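# Hand a hanger from left gripper to right gripper

## Task

The left gripper starts out holding a hanger. Pass it to the right gripper so that, at the end, only the right gripper is closed on it and holds it firmly, lifted in the air, upright, over the table, clear of the rail and not touching anything. The other hanger must still hang on the rail, the rack must stay upright, and neither the rack nor the other hanger may be gripped. Tipping the rack more than a little ends the scene at once as a failure.

## Robot and tools

Robot: two arms, left_arm and right_arm, each ending in a two-finger parallel gripper. Each gripper's fingers point along its own +z axis and close along its own y axis. The reported end_effector_position is the point between the finger pads, about 1 cm short of the fingertips.

World frame: the origin sits on the table surface midway between the arms. +z is up, +x runs out over the table, and left_arm is on the +y side. The names left and right refer to the arms only, not to sides of any image. Each result has a state line of the form left_arm: ... | right_arm: ... giving each gripper's position in metres and its orientation as a wxyz quaternion. The printed positions can be somewhat off, more so at long reach.

Row layout, used by every motion tool: one flat list of 14 numbers in [-1, 1] covering both arms, even when only one arm moves. The order is dx, dy, dz, rx, ry, rz, opening for left_arm, then the same seven for right_arm. dx to rz are an offset, not a pose. They are measured in that gripper's own axes, relative to its measured pose at the start of the action (for the first action of a call, the pose in the last result). A value of 1.0 equals 0.6 m of translation or 180 degrees of rotation, and rx, ry, rz together form one rotation vector. Opening is absolute, not an offset: +1 is fully open (0.094 m) and -1 is closed.

execute_actions(actions): a list of actions run in sequence. Each action is a table of up to 15 rows, one row per control step of 1/30 s. A short table repeats its last row until all 15 steps are used, so one action lasts 0.5 s. Every row in an action is measured from the start pose of that action, not from the row before it. An empty list only returns the current state and images.

move(target, speed, blocking): target is one 14-number row, its offsets taken from the pose in the last result that showed one. Each gripper follows a straight path to its target, and both paths finish together, taking 0.5 to 10 s; anything longer is cut off at 10 s. speed is the top path speed in m/s, from 0.002 to 0.5 with a default of 0.25; rotation is capped at twice that value in rad/s. Moves do not avoid obstacles or the other arm. Grippers lag behind the path, can drift off it, and can overshoot the speed, especially when the arm is nearly straight. The opening is sent when the move starts. The result adds a move: line giving the ending (done, off_target, moving, held, fault) and which limits acted. limits=paced means the pose was clipped; limits=held means a check blocked some steps, after which the arm may jump faster than speed. The result also gives each gripper's distance to its target. blocking=false returns after 0.5 s while the arm keeps moving. Poll it with wait(0); other moves and actions are refused until the move has ended, or until you call stop.

wait(seconds): 0 to 10 s, and each arm holds its last command. It returns early if a running move finishes. stop(): brakes a running move, which needs some room to slow down. The fingers keep going. zoom_image(camera, region): region is [x0, y0, x1, y1] in pixels, up to 504x504, taken from one of cam_head_left, cam_head_right, cam_high, cam_low, cam_left_wrist, cam_right_wrist (all 504x504). finished_scene(scene): ends the given scene and cannot be undone.

Controller behaviour: at every step the commanded pose is clipped to within 70 mm and 16 degrees of the measured pose, and position takes priority over orientation. A distant target can take several actions to reach, so send the remainder in the next action. Arms often stop a centimetre or more short, usually too low, and a zero offset lets them sag further. To hold an arm in place, send the correction back to the wanted pose in your first call and zeros after that, raising the aim if it still sags. Hand target lines show where the controller is currently steering. A pose unreachable line means the clearance check changed or blocked that arm's command.

Gripping: grip_measured uses the same scale as the opening command. To hold something firmly, command about 0.03 below grip_measured; a smaller margin gives a lighter grip. Thin parts, such as hanger wire under about 2 mm, get less force.

Suggested order: open the right gripper, bring it near the hanger part held by the left gripper, and close it to about 0.03 below contact. Then open the left gripper and back it away. Finally lift the hanger, keeping it upright, over the table and clear of the rail. Check on camera that the second hanger is still on the rail and the rack is standing.

Avoid: bumping or pulling on the rack, which ends the scene as a failure if it tips; arm-to-arm collisions or pressing; fast contact; pressing well past a contact point; dropping the hanger or knocking anything off the table; leaving the hanger touching anything at the end. FAULT and OVER-TEMPERATURE FAULT lines mean an arm has stopped. Holding a load heats the motors, with warnings from 75 °C, so don't hold loads longer than needed.

Each tool is called after "Call:" by a JSON object that holds its "api" and its "payload".

## Session

Call:
{"api": "execute_actions", "payload": {"actions": []}}

Scene clock: 0.00 s.
left_arm: end_effector_position=(+0.2992, -0.0586, +0.3897) grip_measured=-0.840 end_effector_quat_wxyz=(+0.557, +0.127, +0.817, -0.075) | right_arm: end_effector_position=(+0.3950, -0.3143, +0.4153) grip_measured=+1.000 end_effector_quat_wxyz=(+0.714, -0.042, +0.697, +0.050)
Joint positions: left_arm=[-1.457  1.583  1.808 -0.834 -0.874 -0.472  0.008] | right_arm=[0.004 1.037 1.05  0.012 0.013 0.009 0.094]
Joint velocities: left_arm=[ 0.012  0.012  0.002 -0.007  0.007 -0.007 -0.001] | right_arm=[-0.002 -0.017 -0.002 -0.037  0.007 -0.037  0.   ]
Joint torques (N m, as the arm reports them, + toward a larger angle): no reading
Motor temperatures (°C, as the motors report them): left_arm=[25 25 24 27 24 25] | right_arm=[27 27 26 27 27 25]
Hand target (left_arm): +0.299, -0.055, +0.400; +0.565, +0.117, +0.813, -0.083
Hand target (right_arm): +0.393, -0.315, +0.415; +0.712, -0.043, +0.699, +0.050

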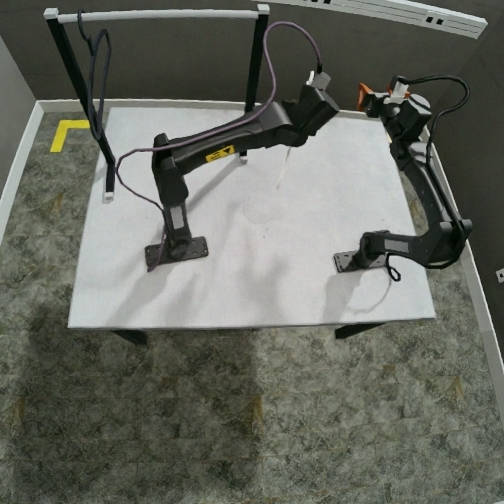

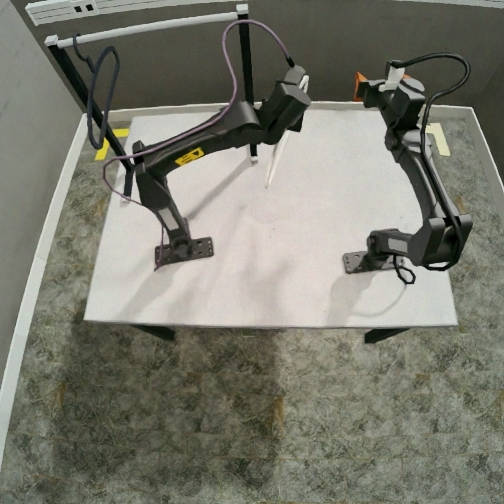

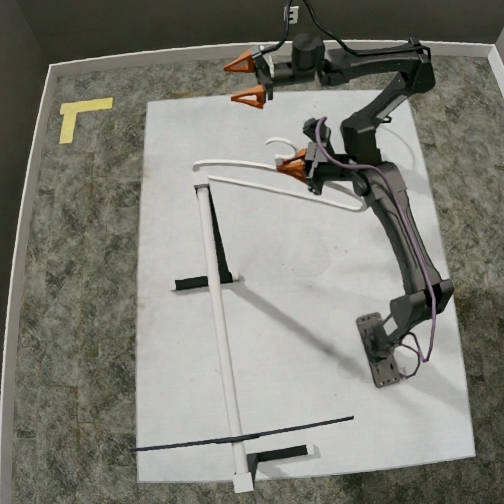

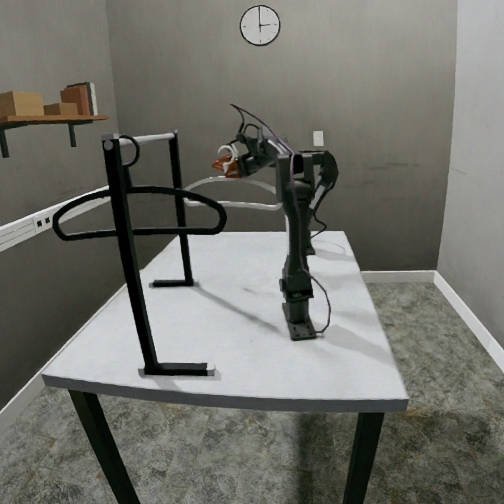

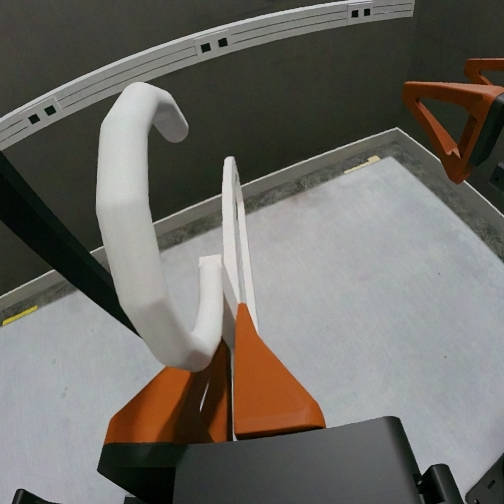

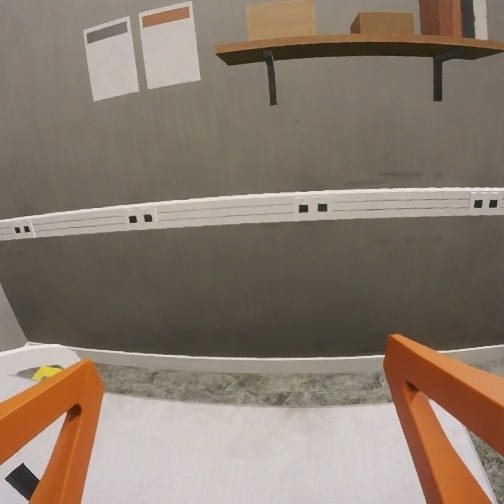

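Call:
{"api": "move", "payload": {"target": [0.118,0.047,-0.025,0.258,-0.005,0.102,-0.9,0.02,0,-0.12,0,0.5,0,1]}}

Call:
{"api": "move", "payload": {"target": [0,0,0,0,0,0,-0.9,0,0.28,-0.02,0,0,0.41,1]}}

Scene clock: 26.77 s.
left_arm: end_effector_position=(+0.2706, -0.0231, +0.3095) grip_measured=-0.845 end_effector_quat_wxyz=(+0.451, +0.460, +0.705, -0.298) | right_arm: end_effector_position=(+0.3349, -0.3230, +0.4069) grip_measured=+1.000 end_effector_quat_wxyz=(+0.367, -0.060, +0.928, +0.022)
Joint positions: left_arm=[-0.968  1.157  1.135 -0.438  0.356  0.165  0.007] | right_arm=[ 0.004  1.504  2.22  -1.533  0.013  0.009  0.094]
Joint velocities: left_arm=[ 0.002 -0.007 -0.002 -0.007 -0.007 -0.022  0.001] | right_arm=[-0.022  0.002 -0.017 -0.007 -0.037  0.007  0.   ]
Joint torques (N m, as the arm reports them, + toward a larger angle): left_arm=[ 0.74 -6.73  7.04  2.14  0.24  0.09] | right_arm=[-0.04 -6.37  2.84  1.27 -0.01  0.  ]
Motor temperatures (°C, as the motors report them): left_arm=[25 26 26 30 24 25] | right_arm=[27 27 28 31 27 25]
Hand target (left_arm): +0.269, -0.021, +0.328; +0.477, +0.458, +0.685, -0.306
Hand target (right_arm): +0.327, -0.324, +0.401; +0.353, -0.061, +0.933, +0.021
Off the commanded pose (left_arm): 0.021 m, 3 deg.
Off the commanded pose (right_arm): 0.012 m, 42 deg; orientation clipped at the last step of the last action.
joint sent to its limit (right arm) — the command would take joint 4 (wrist pitch) past its lower limit, so that joint was sent only as far as its limit.
move: off_target (left_arm, right_arm); limits=paced
camera_calibration (this result's frames):
cam_left_wrist: T_world_to_cam=[[-0.94661, -0.29387, -0.132554, 0.288244], [-0.184344, 0.830732, -0.525263, 0.259021], [0.264475, -0.472784, -0.840552, 0.310336], [0, 0, 0, 1]] pos_world=[0.238528, 0.016251, 0.435116]
cam_right_wrist: T_world_to_cam=[[0.0605963, -0.996269, -0.0614487, -0.320385], [-0.935767, -0.0352763, -0.350851, 0.482798], [0.347375, 0.0787619, -0.934413, 0.369389], [0, 0, 0, 1]] pos_world=[0.342884, -0.331252, 0.494865]

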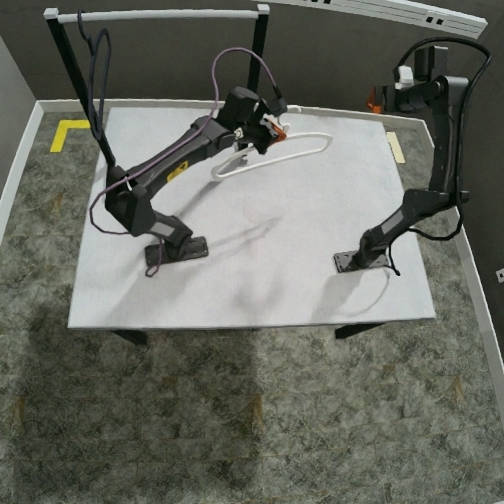

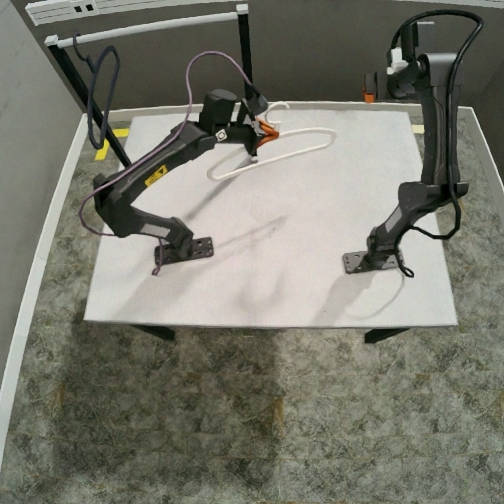

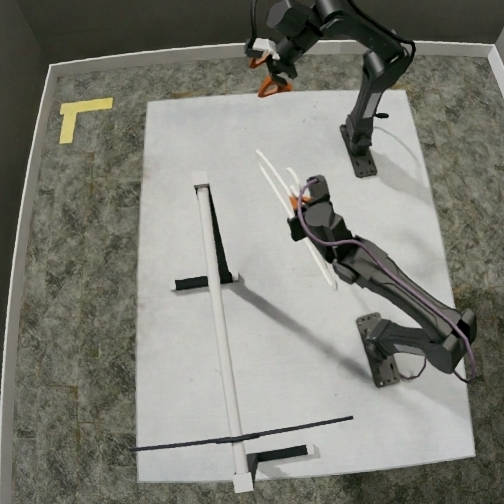

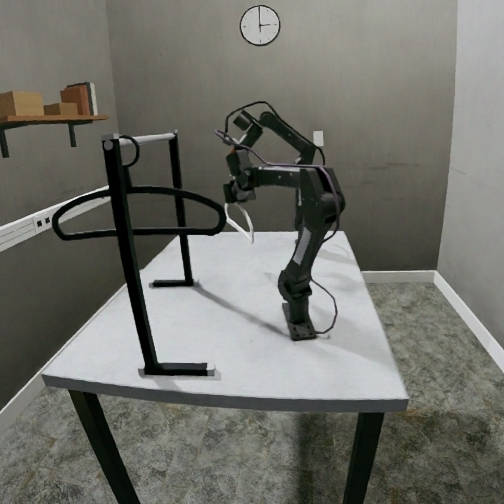

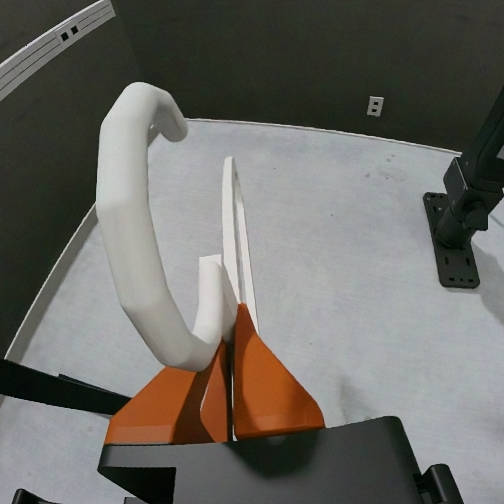

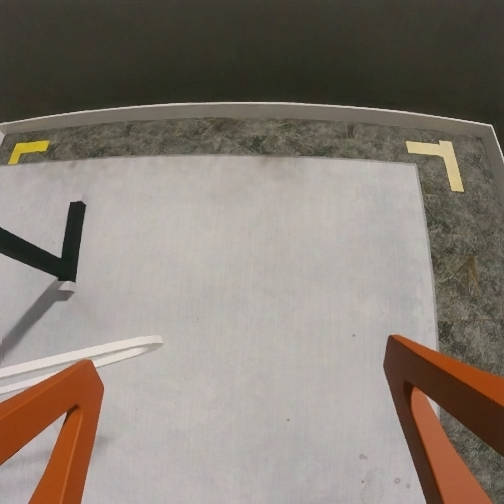

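Scene clock: 29.97 s.
left_arm: end_effector_position=(+0.2695, -0.0220, +0.3064) grip_measured=-0.845 end_effector_quat_wxyz=(+0.445, +0.460, +0.709, -0.297) | right_arm: end_effector_position=(+0.3062, -0.1572, +0.4142) grip_measured=+1.000 end_effector_quat_wxyz=(+0.288, +0.494, +0.767, +0.291)
Joint positions: left_arm=[-0.968  1.157  1.135 -0.453  0.356  0.165  0.007] | right_arm=[ 0.716  1.657  2.354 -1.534  0.46   1.821  0.094]
Joint velocities: left_arm=[-0.012 -0.007  0.017 -0.066  0.051 -0.051  0.   ] | right_arm=[ 0.012  0.012 -0.002 -0.051 -0.051  0.051  0.   ]
Joint torques (N m, as the arm reports them, + toward a larger angle): left_arm=[-0.01 -4.28  6.88  1.91  0.1   0.  ] | right_arm=[ 0.75 -5.93  7.43  1.2   0.26  0.01]
Motor temperatures (°C, as the motors report them): left_arm=[25 26 26 30 24 25] | right_arm=[27 27 28 31 27 25]
Hand target (left_arm): +0.271, -0.023, +0.310; +0.451, +0.460, +0.705, -0.298
Hand target (right_arm): +0.304, -0.158, +0.416; +0.290, +0.495, +0.767, +0.288
Off the commanded pose (left_arm): 0.003 m, 1 deg.
Off the commanded pose (right_arm): 0.001 m, 6 deg.
joint sent to its limit (right arm) — the command would take joint 4 (wrist pitch) past its lower limit, so that joint was sent only as far as its limit.
move: off_target (right_arm)
camera_calibration (this result's frames):
cam_left_wrist: T_world_to_cam=[[-0.947956, -0.292569, -0.125631, 0.285367], [-0.189766, 0.835971, -0.514919, 0.254712], [0.255673, -0.46428, -0.847983, 0.313397], [0, 0, 0, 1]] pos_world=[0.238723, 0.0160618, 0.432763]
cam_right_wrist: T_world_to_cam=[[-0.619857, -0.254146, -0.74242, 0.454007], [-0.546431, 0.818819, 0.175924, 0.261203], [0.563197, 0.514729, -0.646423, 0.256262], [0, 0, 0, 1]] pos_world=[0.279823, -0.2304, 0.456766]

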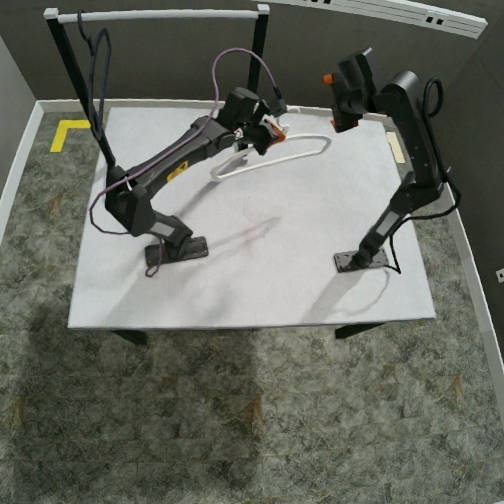

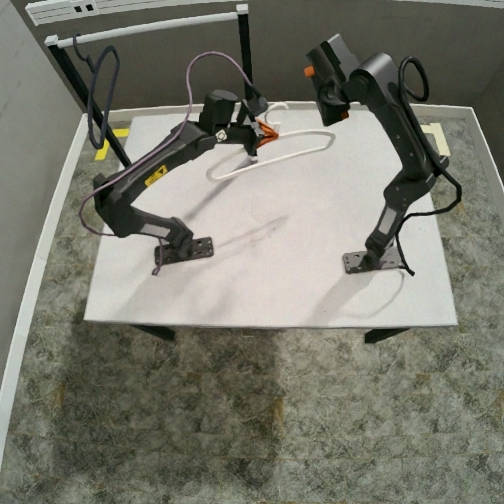

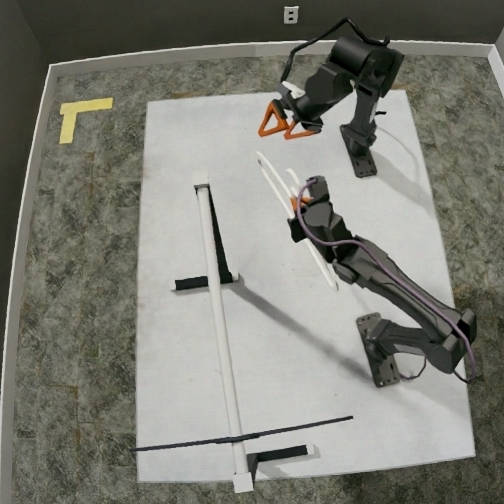

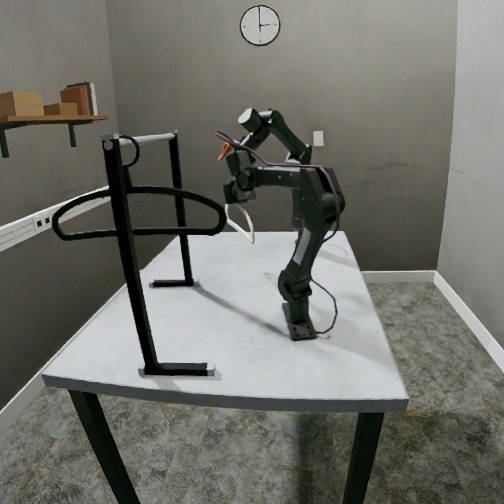

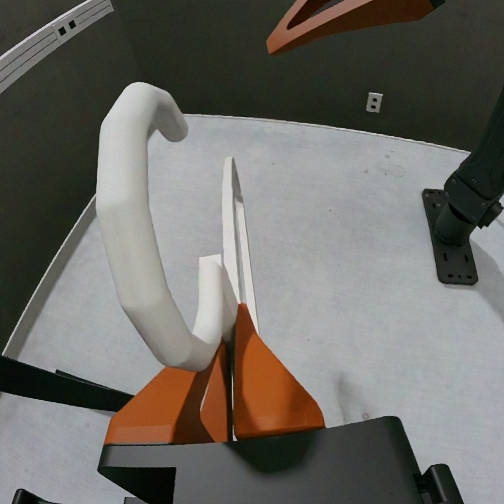

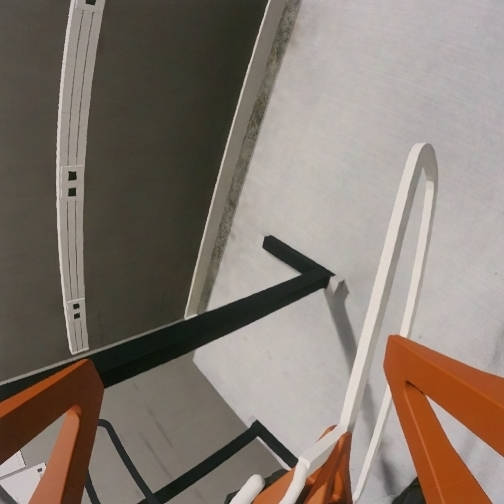

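Call:
{"api": "move", "payload": {"target": [0.12,0,0.057,0,-0.03,0,-0.9,0.07,-0.15,0.175,0.26,0.1,0.04,1], "speed": 0.15}}

Scene clock: 41.27 s.
left_arm: end_effector_position=(+0.2693, -0.0218, +0.2090) grip_measured=-0.845 end_effector_quat_wxyz=(+0.455, +0.448, +0.706, -0.306) | right_arm: end_effector_position=(+0.3169, -0.1271, +0.2793) grip_measured=+1.000 end_effector_quat_wxyz=(-0.012, +0.557, +0.808, +0.193)
Joint positions: left_arm=[-0.968  1.134  0.702 -0.006  0.356  0.136  0.007] | right_arm=[ 0.465  1.803  2.125 -1.534 -0.156  1.841  0.094]
Joint velocities: left_arm=[-0.007  0.002  0.002  0.007 -0.037 -0.007  0.001] | right_arm=[-0.012  0.007 -0.012 -0.022 -0.022  0.066  0.   ]
Joint torques (N m, as the arm reports them, + toward a larger angle): left_arm=[-0.05 -6.24  7.16  2.11  0.2  -0.09] | right_arm=[-0.97 -9.14  4.28  0.69 -0.16 -0.05]
Motor temperatures (°C, as the motors report them): left_arm=[25 26 26 31 24 25] | right_arm=[27 28 28 30 27 25]
Hand target (left_arm): +0.268, -0.024, +0.227; +0.478, +0.445, +0.687, -0.317
Hand target (right_arm): +0.313, -0.133, +0.269; -0.023, +0.563, +0.808, +0.172
Off the commanded pose (left_arm): 0.018 m, 4 deg.
Off the commanded pose (right_arm): 0.009 m, 18 deg; orientation clipped at the last step of the last action.
joint sent to its limit (right arm) — the command would take joint 4 (wrist pitch) past its lower limit, so that joint was sent only as far as its limit.
move: off_target (left_arm, right_arm); limits=paced
camera_calibration (this result's frames):
cam_left_wrist: T_world_to_cam=[[-0.9441, -0.308263, -0.116832, 0.269768], [-0.198529, 0.814583, -0.545014, 0.21253], [0.263177, -0.491353, -0.830247, 0.224638], [0, 0, 0, 1]] pos_world=[0.237762, 0.0204127, 0.333854]
cam_right_wrist: T_world_to_cam=[[-0.935249, -0.220155, -0.277204, 0.342521], [-0.346994, 0.725084, 0.594851, 0.0740254], [0.0700369, 0.652522, -0.754526, 0.351518], [0, 0, 0, 1]] pos_world=[0.321409, -0.20764, 0.316144]

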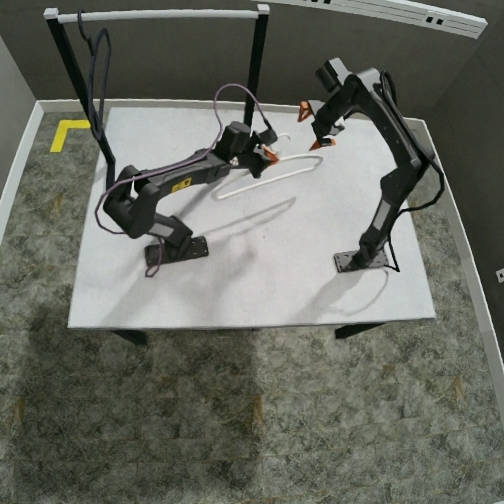

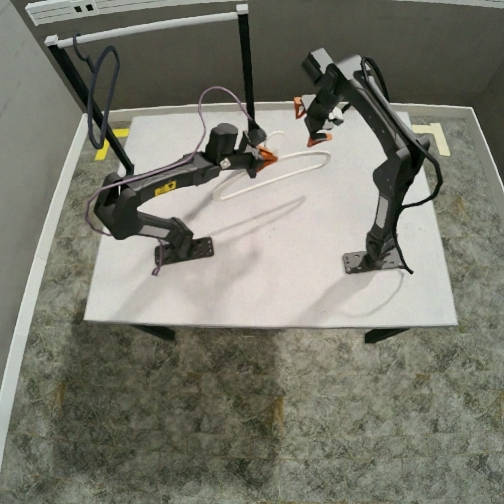

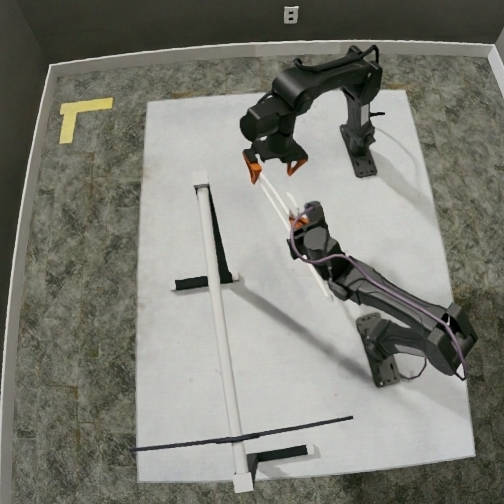

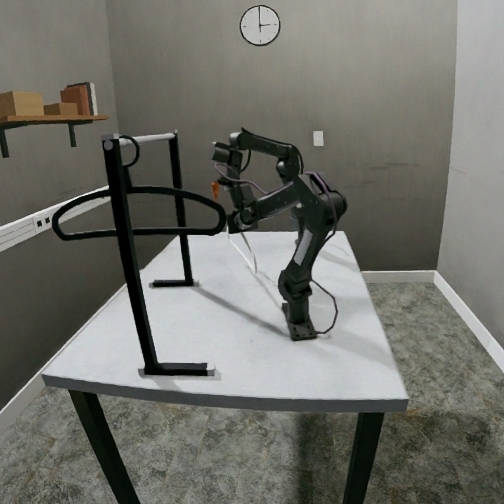

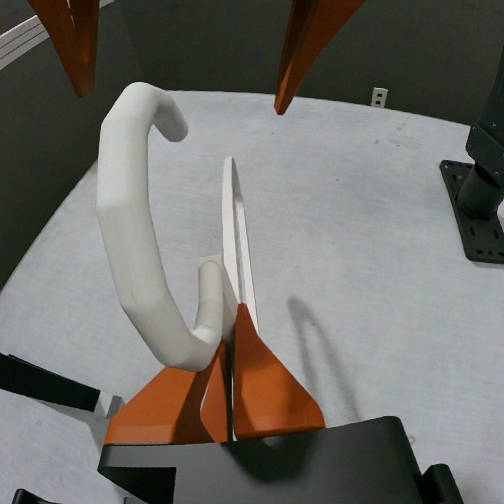

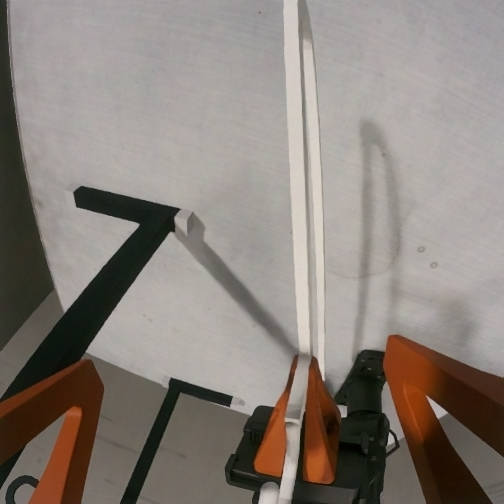

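Call:
{"api": "move", "payload": {"target": [-0.027,0,-0.012,0,-0.02,0,-0.9,-0.04,-0.058,0.17,0.095,0,-0.015,0.4], "speed": 0.1}}

Scene clock: 47.07 s.
left_arm: end_effector_position=(+0.2695, -0.0220, +0.2096) grip_measured=-0.845 end_effector_quat_wxyz=(+0.455, +0.444, +0.708, -0.309) | right_arm: end_effector_position=(+0.3120, -0.1230, +0.1738) grip_measured=+0.402 end_effector_quat_wxyz=(-0.083, +0.527, +0.842, +0.075)
Joint positions: left_arm=[-0.968  1.134  0.702 -0.004  0.356  0.124  0.007] | right_arm=[ 0.455  1.938  1.907 -1.47  -0.213  1.721  0.066]
Joint velocities: left_arm=[-0.002 -0.002  0.007 -0.037  0.037 -0.007 -0.001] | right_arm=[-0.002  0.002  0.007  0.007 -0.022  0.022 -0.   ]
Joint torques (N m, as the arm reports them, + toward a larger angle): left_arm=[ 0.66 -6.79  6.75  2.17  0.22 -0.04] | right_arm=[ -1.02 -11.06   4.8    0.44  -0.16  -0.12]
Motor temperatures (°C, as the motors report them): left_arm=[25 26 26 32 24 25] | right_arm=[27 28 28 30 27 25]
Hand target (left_arm): +0.270, -0.021, +0.227; +0.477, +0.439, +0.691, -0.319
Hand target (right_arm): +0.313, -0.126, +0.168; -0.088, +0.529, +0.841, +0.070
Off the commanded pose (left_arm): 0.017 m, 4 deg.
Off the commanded pose (right_arm): 0.006 m, 1 deg.
move: off_target (left_arm)
camera_calibration (this result's frames):
cam_left_wrist: T_world_to_cam=[[-0.943515, -0.3137, -0.106634, 0.267546], [-0.207321, 0.810019, -0.548532, 0.21604], [0.25845, -0.49544, -0.829302, 0.225958], [0, 0, 0, 1]] pos_world=[0.238824, 0.0208814, 0.334421]
cam_right_wrist: T_world_to_cam=[[-0.936826, -0.349304, -0.01855, 0.249268], [-0.295209, 0.761073, 0.577598, 0.123395], [-0.187639, 0.546585, -0.81611, 0.347661], [0, 0, 0, 1]] pos_world=[0.335183, -0.196869, 0.217081]

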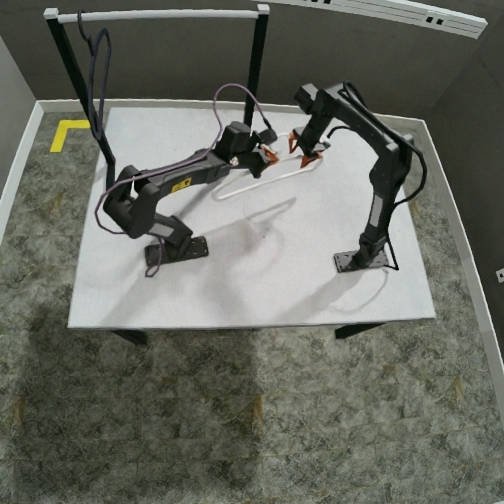

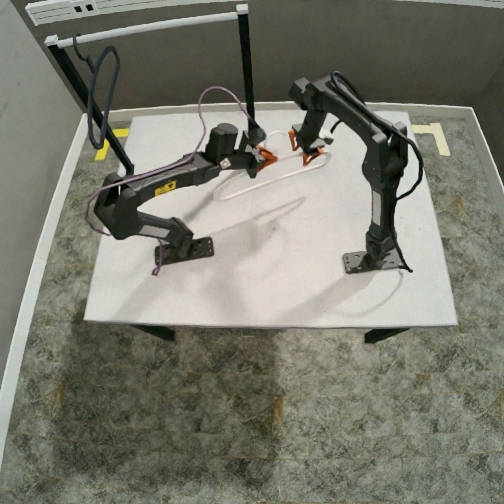

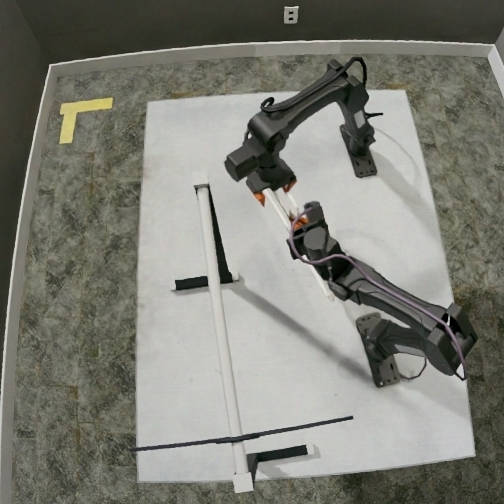

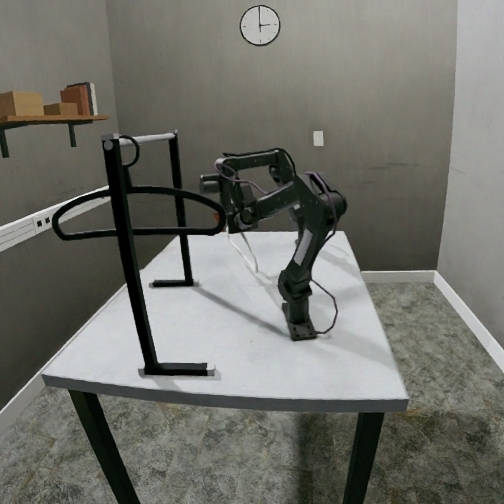

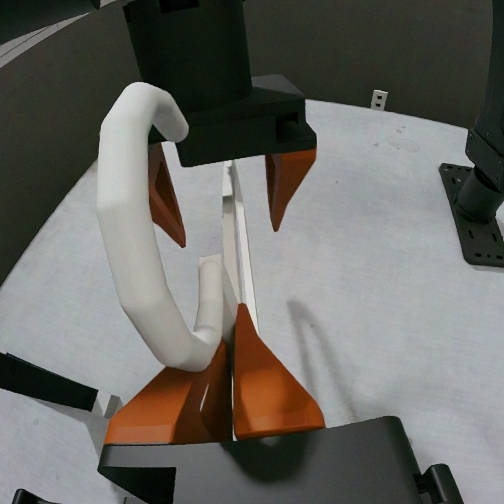

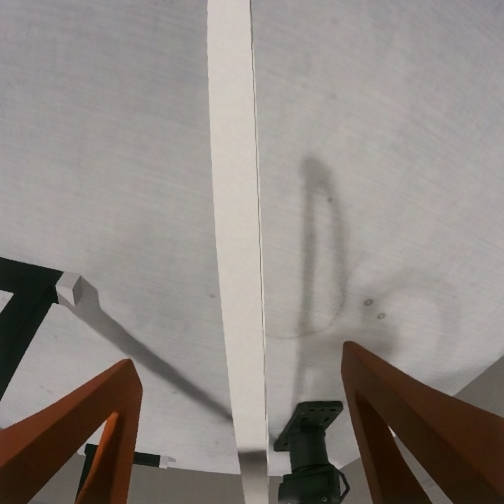

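Call:
{"api": "move", "payload": {"target": [-0.027,0,-0.012,0,-0.02,0,-0.9,0,-0.005,0.025,0,0,0,-0.2]}}

Call:
{"api": "move", "payload": {"target": [0,0,0,0,0,0,-0.9,0,0,0,0,0,0,-0.95]}}

Call:
{"api": "zoom_image", "payload": {"camera": "cam_head_right", "region": [200,100,360,220]}}

Scene clock: 55.50 s.
left_arm: end_effector_position=(+0.2697, -0.0221, +0.2101) grip_measured=-0.845 end_effector_quat_wxyz=(+0.454, +0.439, +0.710, -0.312) | right_arm: end_effector_position=(+0.3128, -0.1224, +0.1578) grip_measured=-0.198 end_effector_quat_wxyz=(-0.084, +0.528, +0.842, +0.072)
Joint positions: left_arm=[-0.968  1.134  0.702 -0.001  0.356  0.111  0.007] | right_arm=[ 0.455  1.935  1.84  -1.41  -0.213  1.724  0.038]
Joint velocities: left_arm=[ 0.007  0.002 -0.007 -0.022 -0.022 -0.037 -0.001] | right_arm=[-0.017 -0.002 -0.007 -0.022 -0.022 -0.007  0.001]
Joint torques (N m, as the arm reports them, + toward a larger angle): left_arm=[ 0.67 -6.79  6.76  2.15  0.22 -0.05] | right_arm=[  0.86 -13.33   4.78   0.44  -0.12   0.08]
Motor temperatures (°C, as the motors report them): left_arm=[25 26 26 33 24 25] | right_arm=[27 29 27 29 27 25]
Hand target (left_arm): +0.270, -0.021, +0.227; +0.476, +0.434, +0.693, -0.322
Hand target (right_arm): +0.308, -0.121, +0.159; -0.083, +0.527, +0.842, +0.074
Off the commanded pose (left_arm): 0.017 m, 4 deg.
Off the commanded pose (right_arm): 0.005 m, 0 deg.
move: off_target (left_arm)
camera_calibration (this result's frames):
cam_left_wrist: T_world_to_cam=[[-0.942835, -0.319171, -0.0958744, 0.265138], [-0.216552, 0.805425, -0.55172, 0.219531], [0.253313, -0.499419, -0.8285, 0.227374], [0, 0, 0, 1]] pos_world=[0.239925, 0.021364, 0.334919]
cam_right_wrist: T_world_to_cam=[[-0.93767, -0.347277, -0.013137, 0.249616], [-0.290754, 0.763226, 0.577016, 0.131362], [-0.190358, 0.544871, -0.816627, 0.335125], [0, 0, 0, 1]] pos_world=[0.336046, -0.196173, 0.201154]

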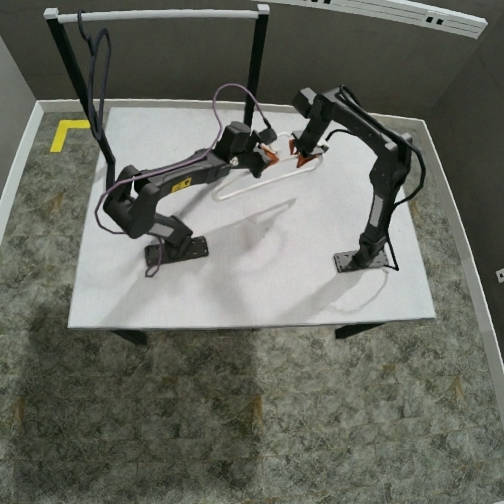

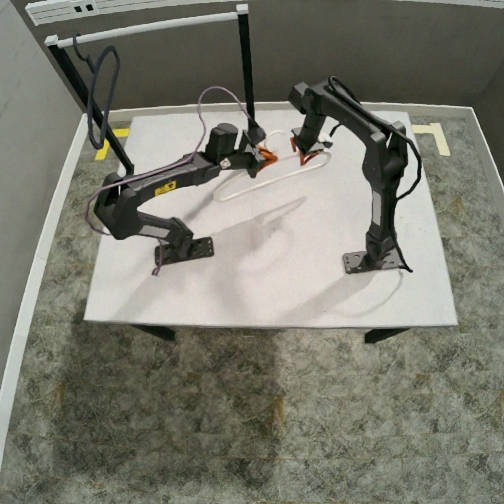

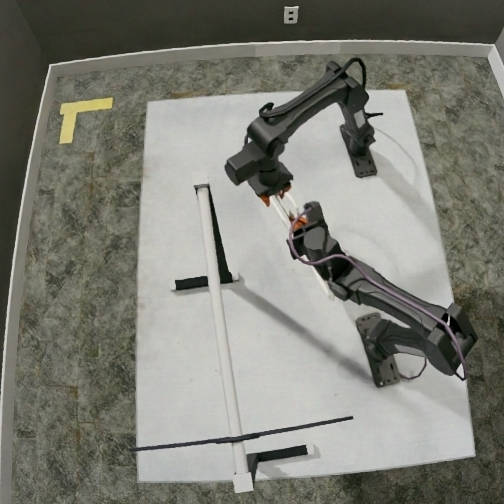

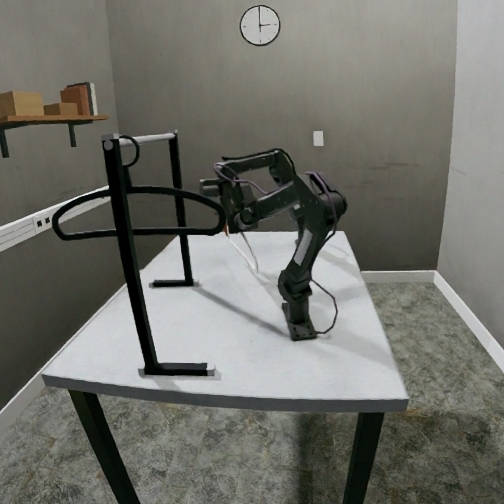

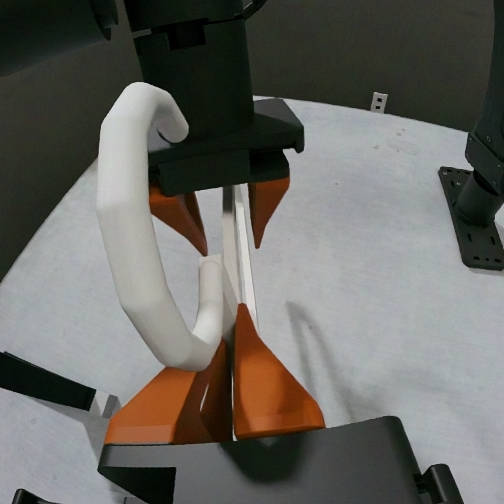

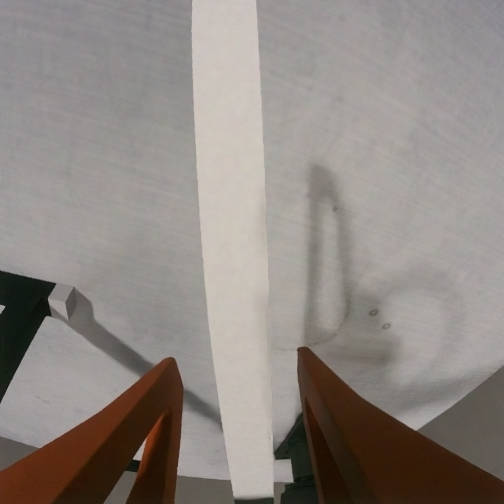

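Scene clock: 56.00 s.
left_arm: end_effector_position=(+0.2708, -0.0211, +0.2090) grip_measured=-0.845 end_effector_quat_wxyz=(+0.454, +0.438, +0.712, -0.308) | right_arm: end_effector_position=(+0.3126, -0.1225, +0.1578) grip_measured=-0.918 end_effector_quat_wxyz=(-0.085, +0.532, +0.840, +0.072)
Joint positions: left_arm=[-0.968  1.134  0.702 -0.005  0.347  0.111  0.007] | right_arm=[ 0.455  1.935  1.84  -1.411 -0.213  1.731  0.004]
Joint velocities: left_arm=[-0.002 -0.017 -0.007 -0.007 -0.037 -0.022 -0.   ] | right_arm=[ 0.002  0.002 -0.002  0.022  0.037 -0.007 -0.001]
Joint torques (N m, as the arm reports them, + toward a larger angle): left_arm=[ 0.01 -4.16  6.97  1.83  0.17  0.  ] | right_arm=[ -0.03 -11.67   6.6    0.39  -0.13  -0.08]
Motor temperatures (°C, as the motors report them): left_arm=[25 26 26 33 24 25] | right_arm=[27 29 27 29 27 25]
Hand target (left_arm): +0.270, -0.022, +0.210; +0.454, +0.439, +0.710, -0.312
Hand target (right_arm): +0.313, -0.122, +0.158; -0.084, +0.529, +0.842, +0.072
Off the commanded pose (left_arm): 0.002 m, 1 deg.
Off the commanded pose (right_arm): 0.000 m, 0 deg.
move: done
camera_calibration (this result's frames):
cam_left_wrist: T_world_to_cam=[[-0.940197, -0.32615, -0.0982614, 0.266087], [-0.222684, 0.806806, -0.547244, 0.219134], [0.257761, -0.492636, -0.831185, 0.22621], [0, 0, 0, 1]] pos_world=[0.240664, 0.0214248, 0.334088]
cam_right_wrist: T_world_to_cam=[[-0.940125, -0.340673, -0.0103353, 0.250462], [-0.283817, 0.765715, 0.577173, 0.129475], [-0.188713, 0.545548, -0.816557, 0.334685], [0, 0, 0, 1]] pos_world=[0.335373, -0.196402, 0.201148]

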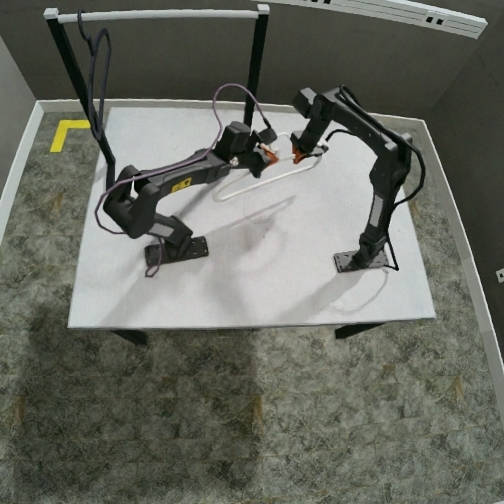

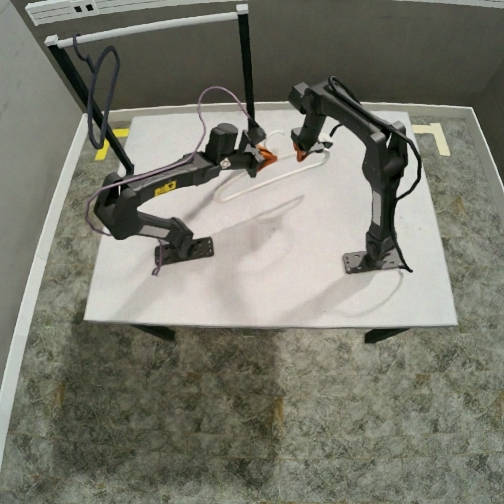

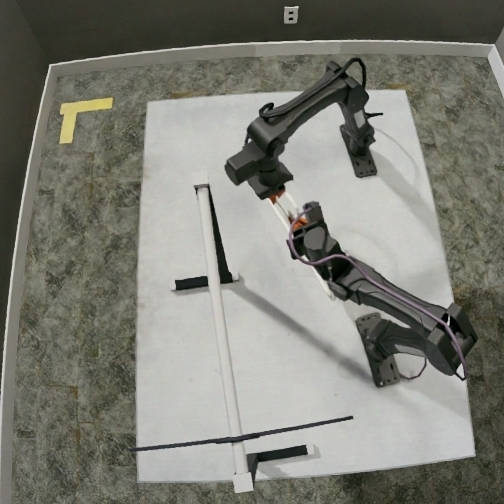

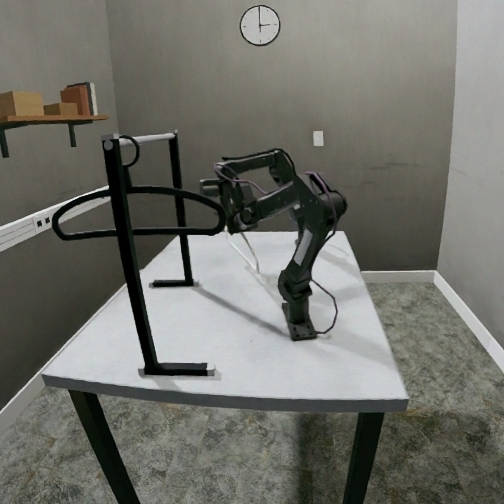

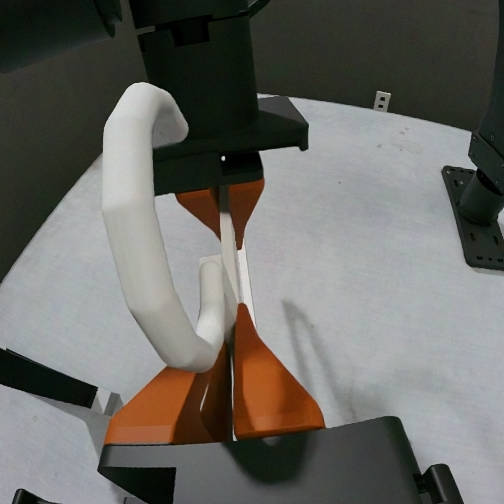

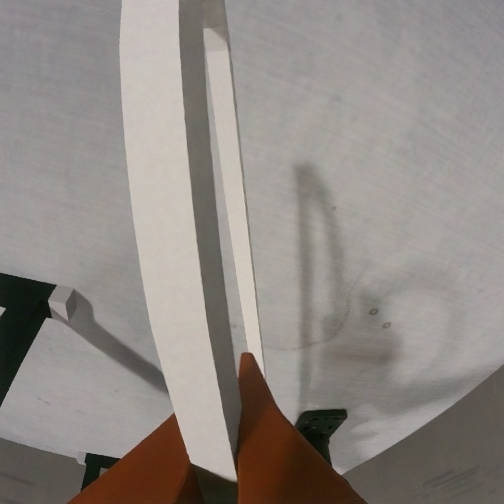

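Region (200, 100, 360, 220) of cam_head_right's 504x504 image, scaled by 3.150, with more detail than that image has; it fills the top 378 rows of this view, and the rest is white.

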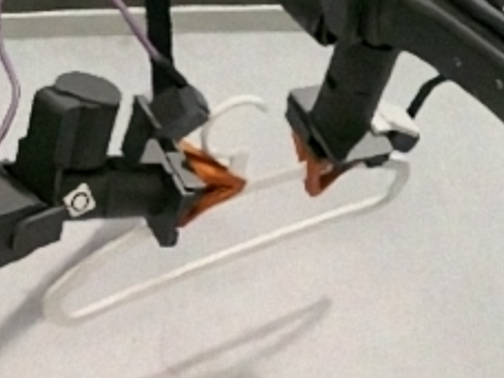

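Too deep, behind the pads; regrip higher.

Call:
{"api": "execute_actions", "payload": {"actions": [[[-0.02,0,-0.01,0,0,0,-0.9,0,0,0,0,0,0,-0.4]],[[-0.02,0,-0.01,0,0,0,-0.9,0,-0.004,-0.045,0,0,0,-0.4]],[[-0.02,0,-0.01,0,0,0,-0.9,0,0,0,0,0,0,-0.6]],[[-0.02,0,-0.01,0,0,0,-0.9,0,0,0,0,0,0,-0.93]]]}}

Scene clock: 61.97 s.
left_arm: end_effector_position=(+0.2532, -0.0037, +0.1785) grip_measured=-0.845 end_effector_quat_wxyz=(+0.362, +0.445, +0.768, -0.286) | right_arm: end_effector_position=(+0.3121, -0.1250, +0.1786) grip_measured=-0.928 end_effector_quat_wxyz=(-0.084, +0.530, +0.840, +0.073)
Joint positions: left_arm=[-0.968  1.134  0.759 -0.281  0.345  0.112  0.007] | right_arm=[ 0.45   1.941  1.932 -1.495 -0.213  1.723  0.003]
Joint velocities: left_arm=[ 0.002  0.002  0.007 -0.11  -0.022  0.037 -0.001] | right_arm=[ 0.007 -0.027  0.007  0.007  0.051 -0.007 -0.001]
Joint torques (N m, as the arm reports them, + toward a larger angle): left_arm=[ 0.34 -4.3   9.38  1.75  0.16  0.03] | right_arm=[ -0.03 -11.6    6.47   0.39  -0.13   0.  ]
Motor temperatures (°C, as the motors report them): left_arm=[25 26 26 33 24 25] | right_arm=[27 30 28 29 27 25]
Hand target (left_arm): +0.259, -0.008, +0.196; +0.382, +0.444, +0.757, -0.291
Hand target (right_arm): +0.312, -0.125, +0.179; -0.084, +0.530, +0.840, +0.073
Off the commanded pose (left_arm): 0.019 m, 3 deg.
Off the commanded pose (right_arm): 0.000 m, 0 deg.
camera_calibration (this result's frames):
cam_left_wrist: T_world_to_cam=[[-0.947512, -0.319718, 0.000953049, 0.236336], [-0.296521, 0.877646, -0.376581, 0.172933], [0.119563, -0.357097, -0.926383, 0.266413], [0, 0, 0, 1]] pos_world=[0.243357, 0.0189224, 0.311699]
cam_right_wrist: T_world_to_cam=[[-0.939234, -0.342983, -0.0142421, 0.249513], [-0.287742, 0.76398, 0.577528, 0.120242], [-0.187201, 0.546532, -0.816247, 0.352591], [0, 0, 0, 1]] pos_world=[0.334955, -0.198986, 0.221912]

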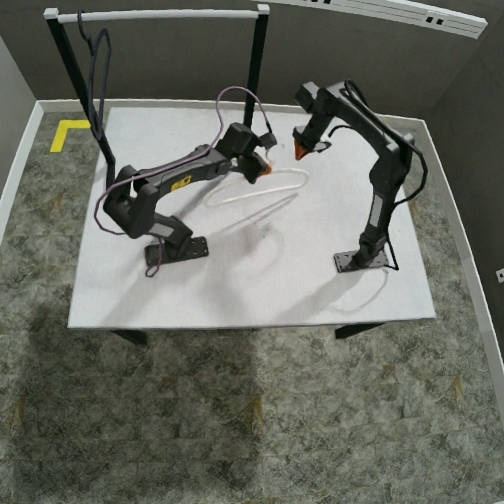

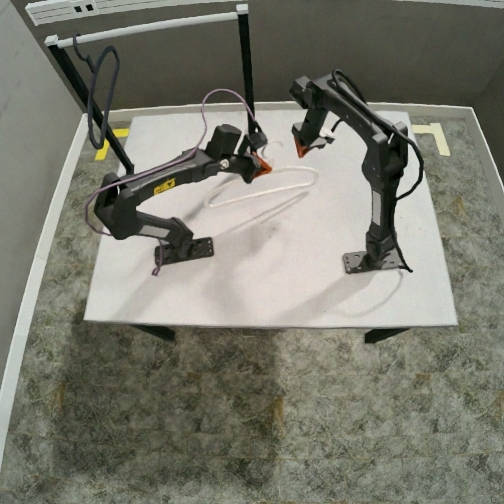

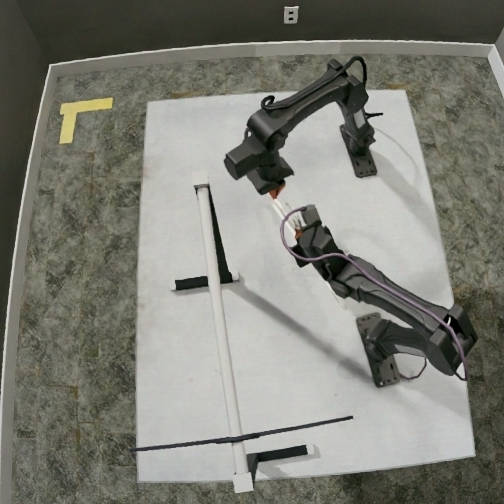

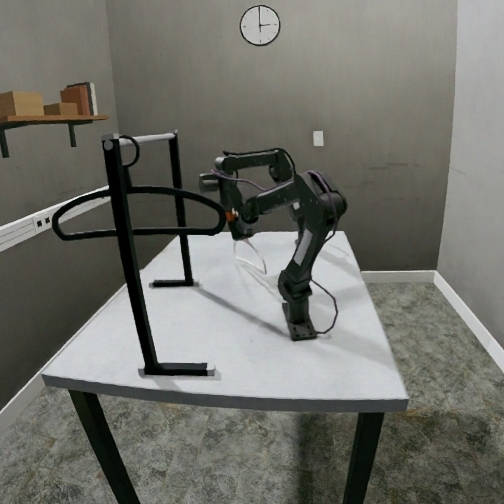

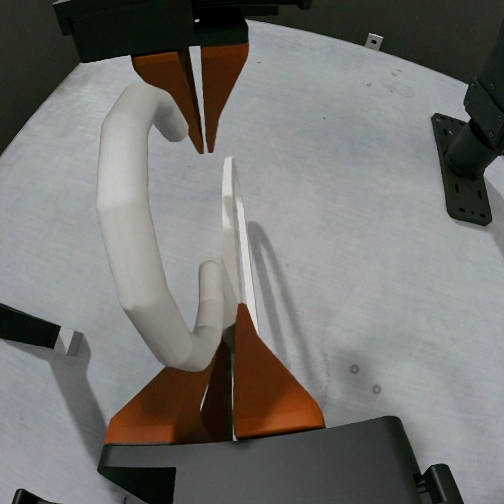

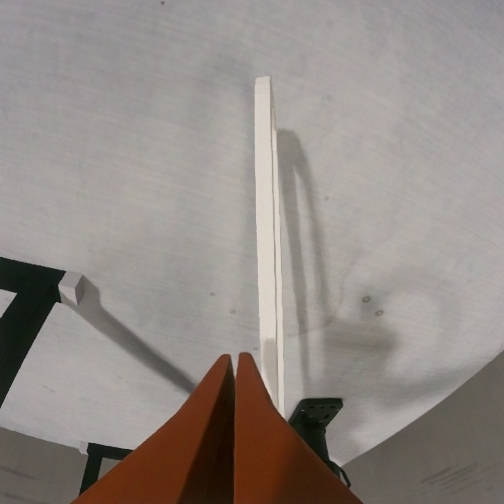

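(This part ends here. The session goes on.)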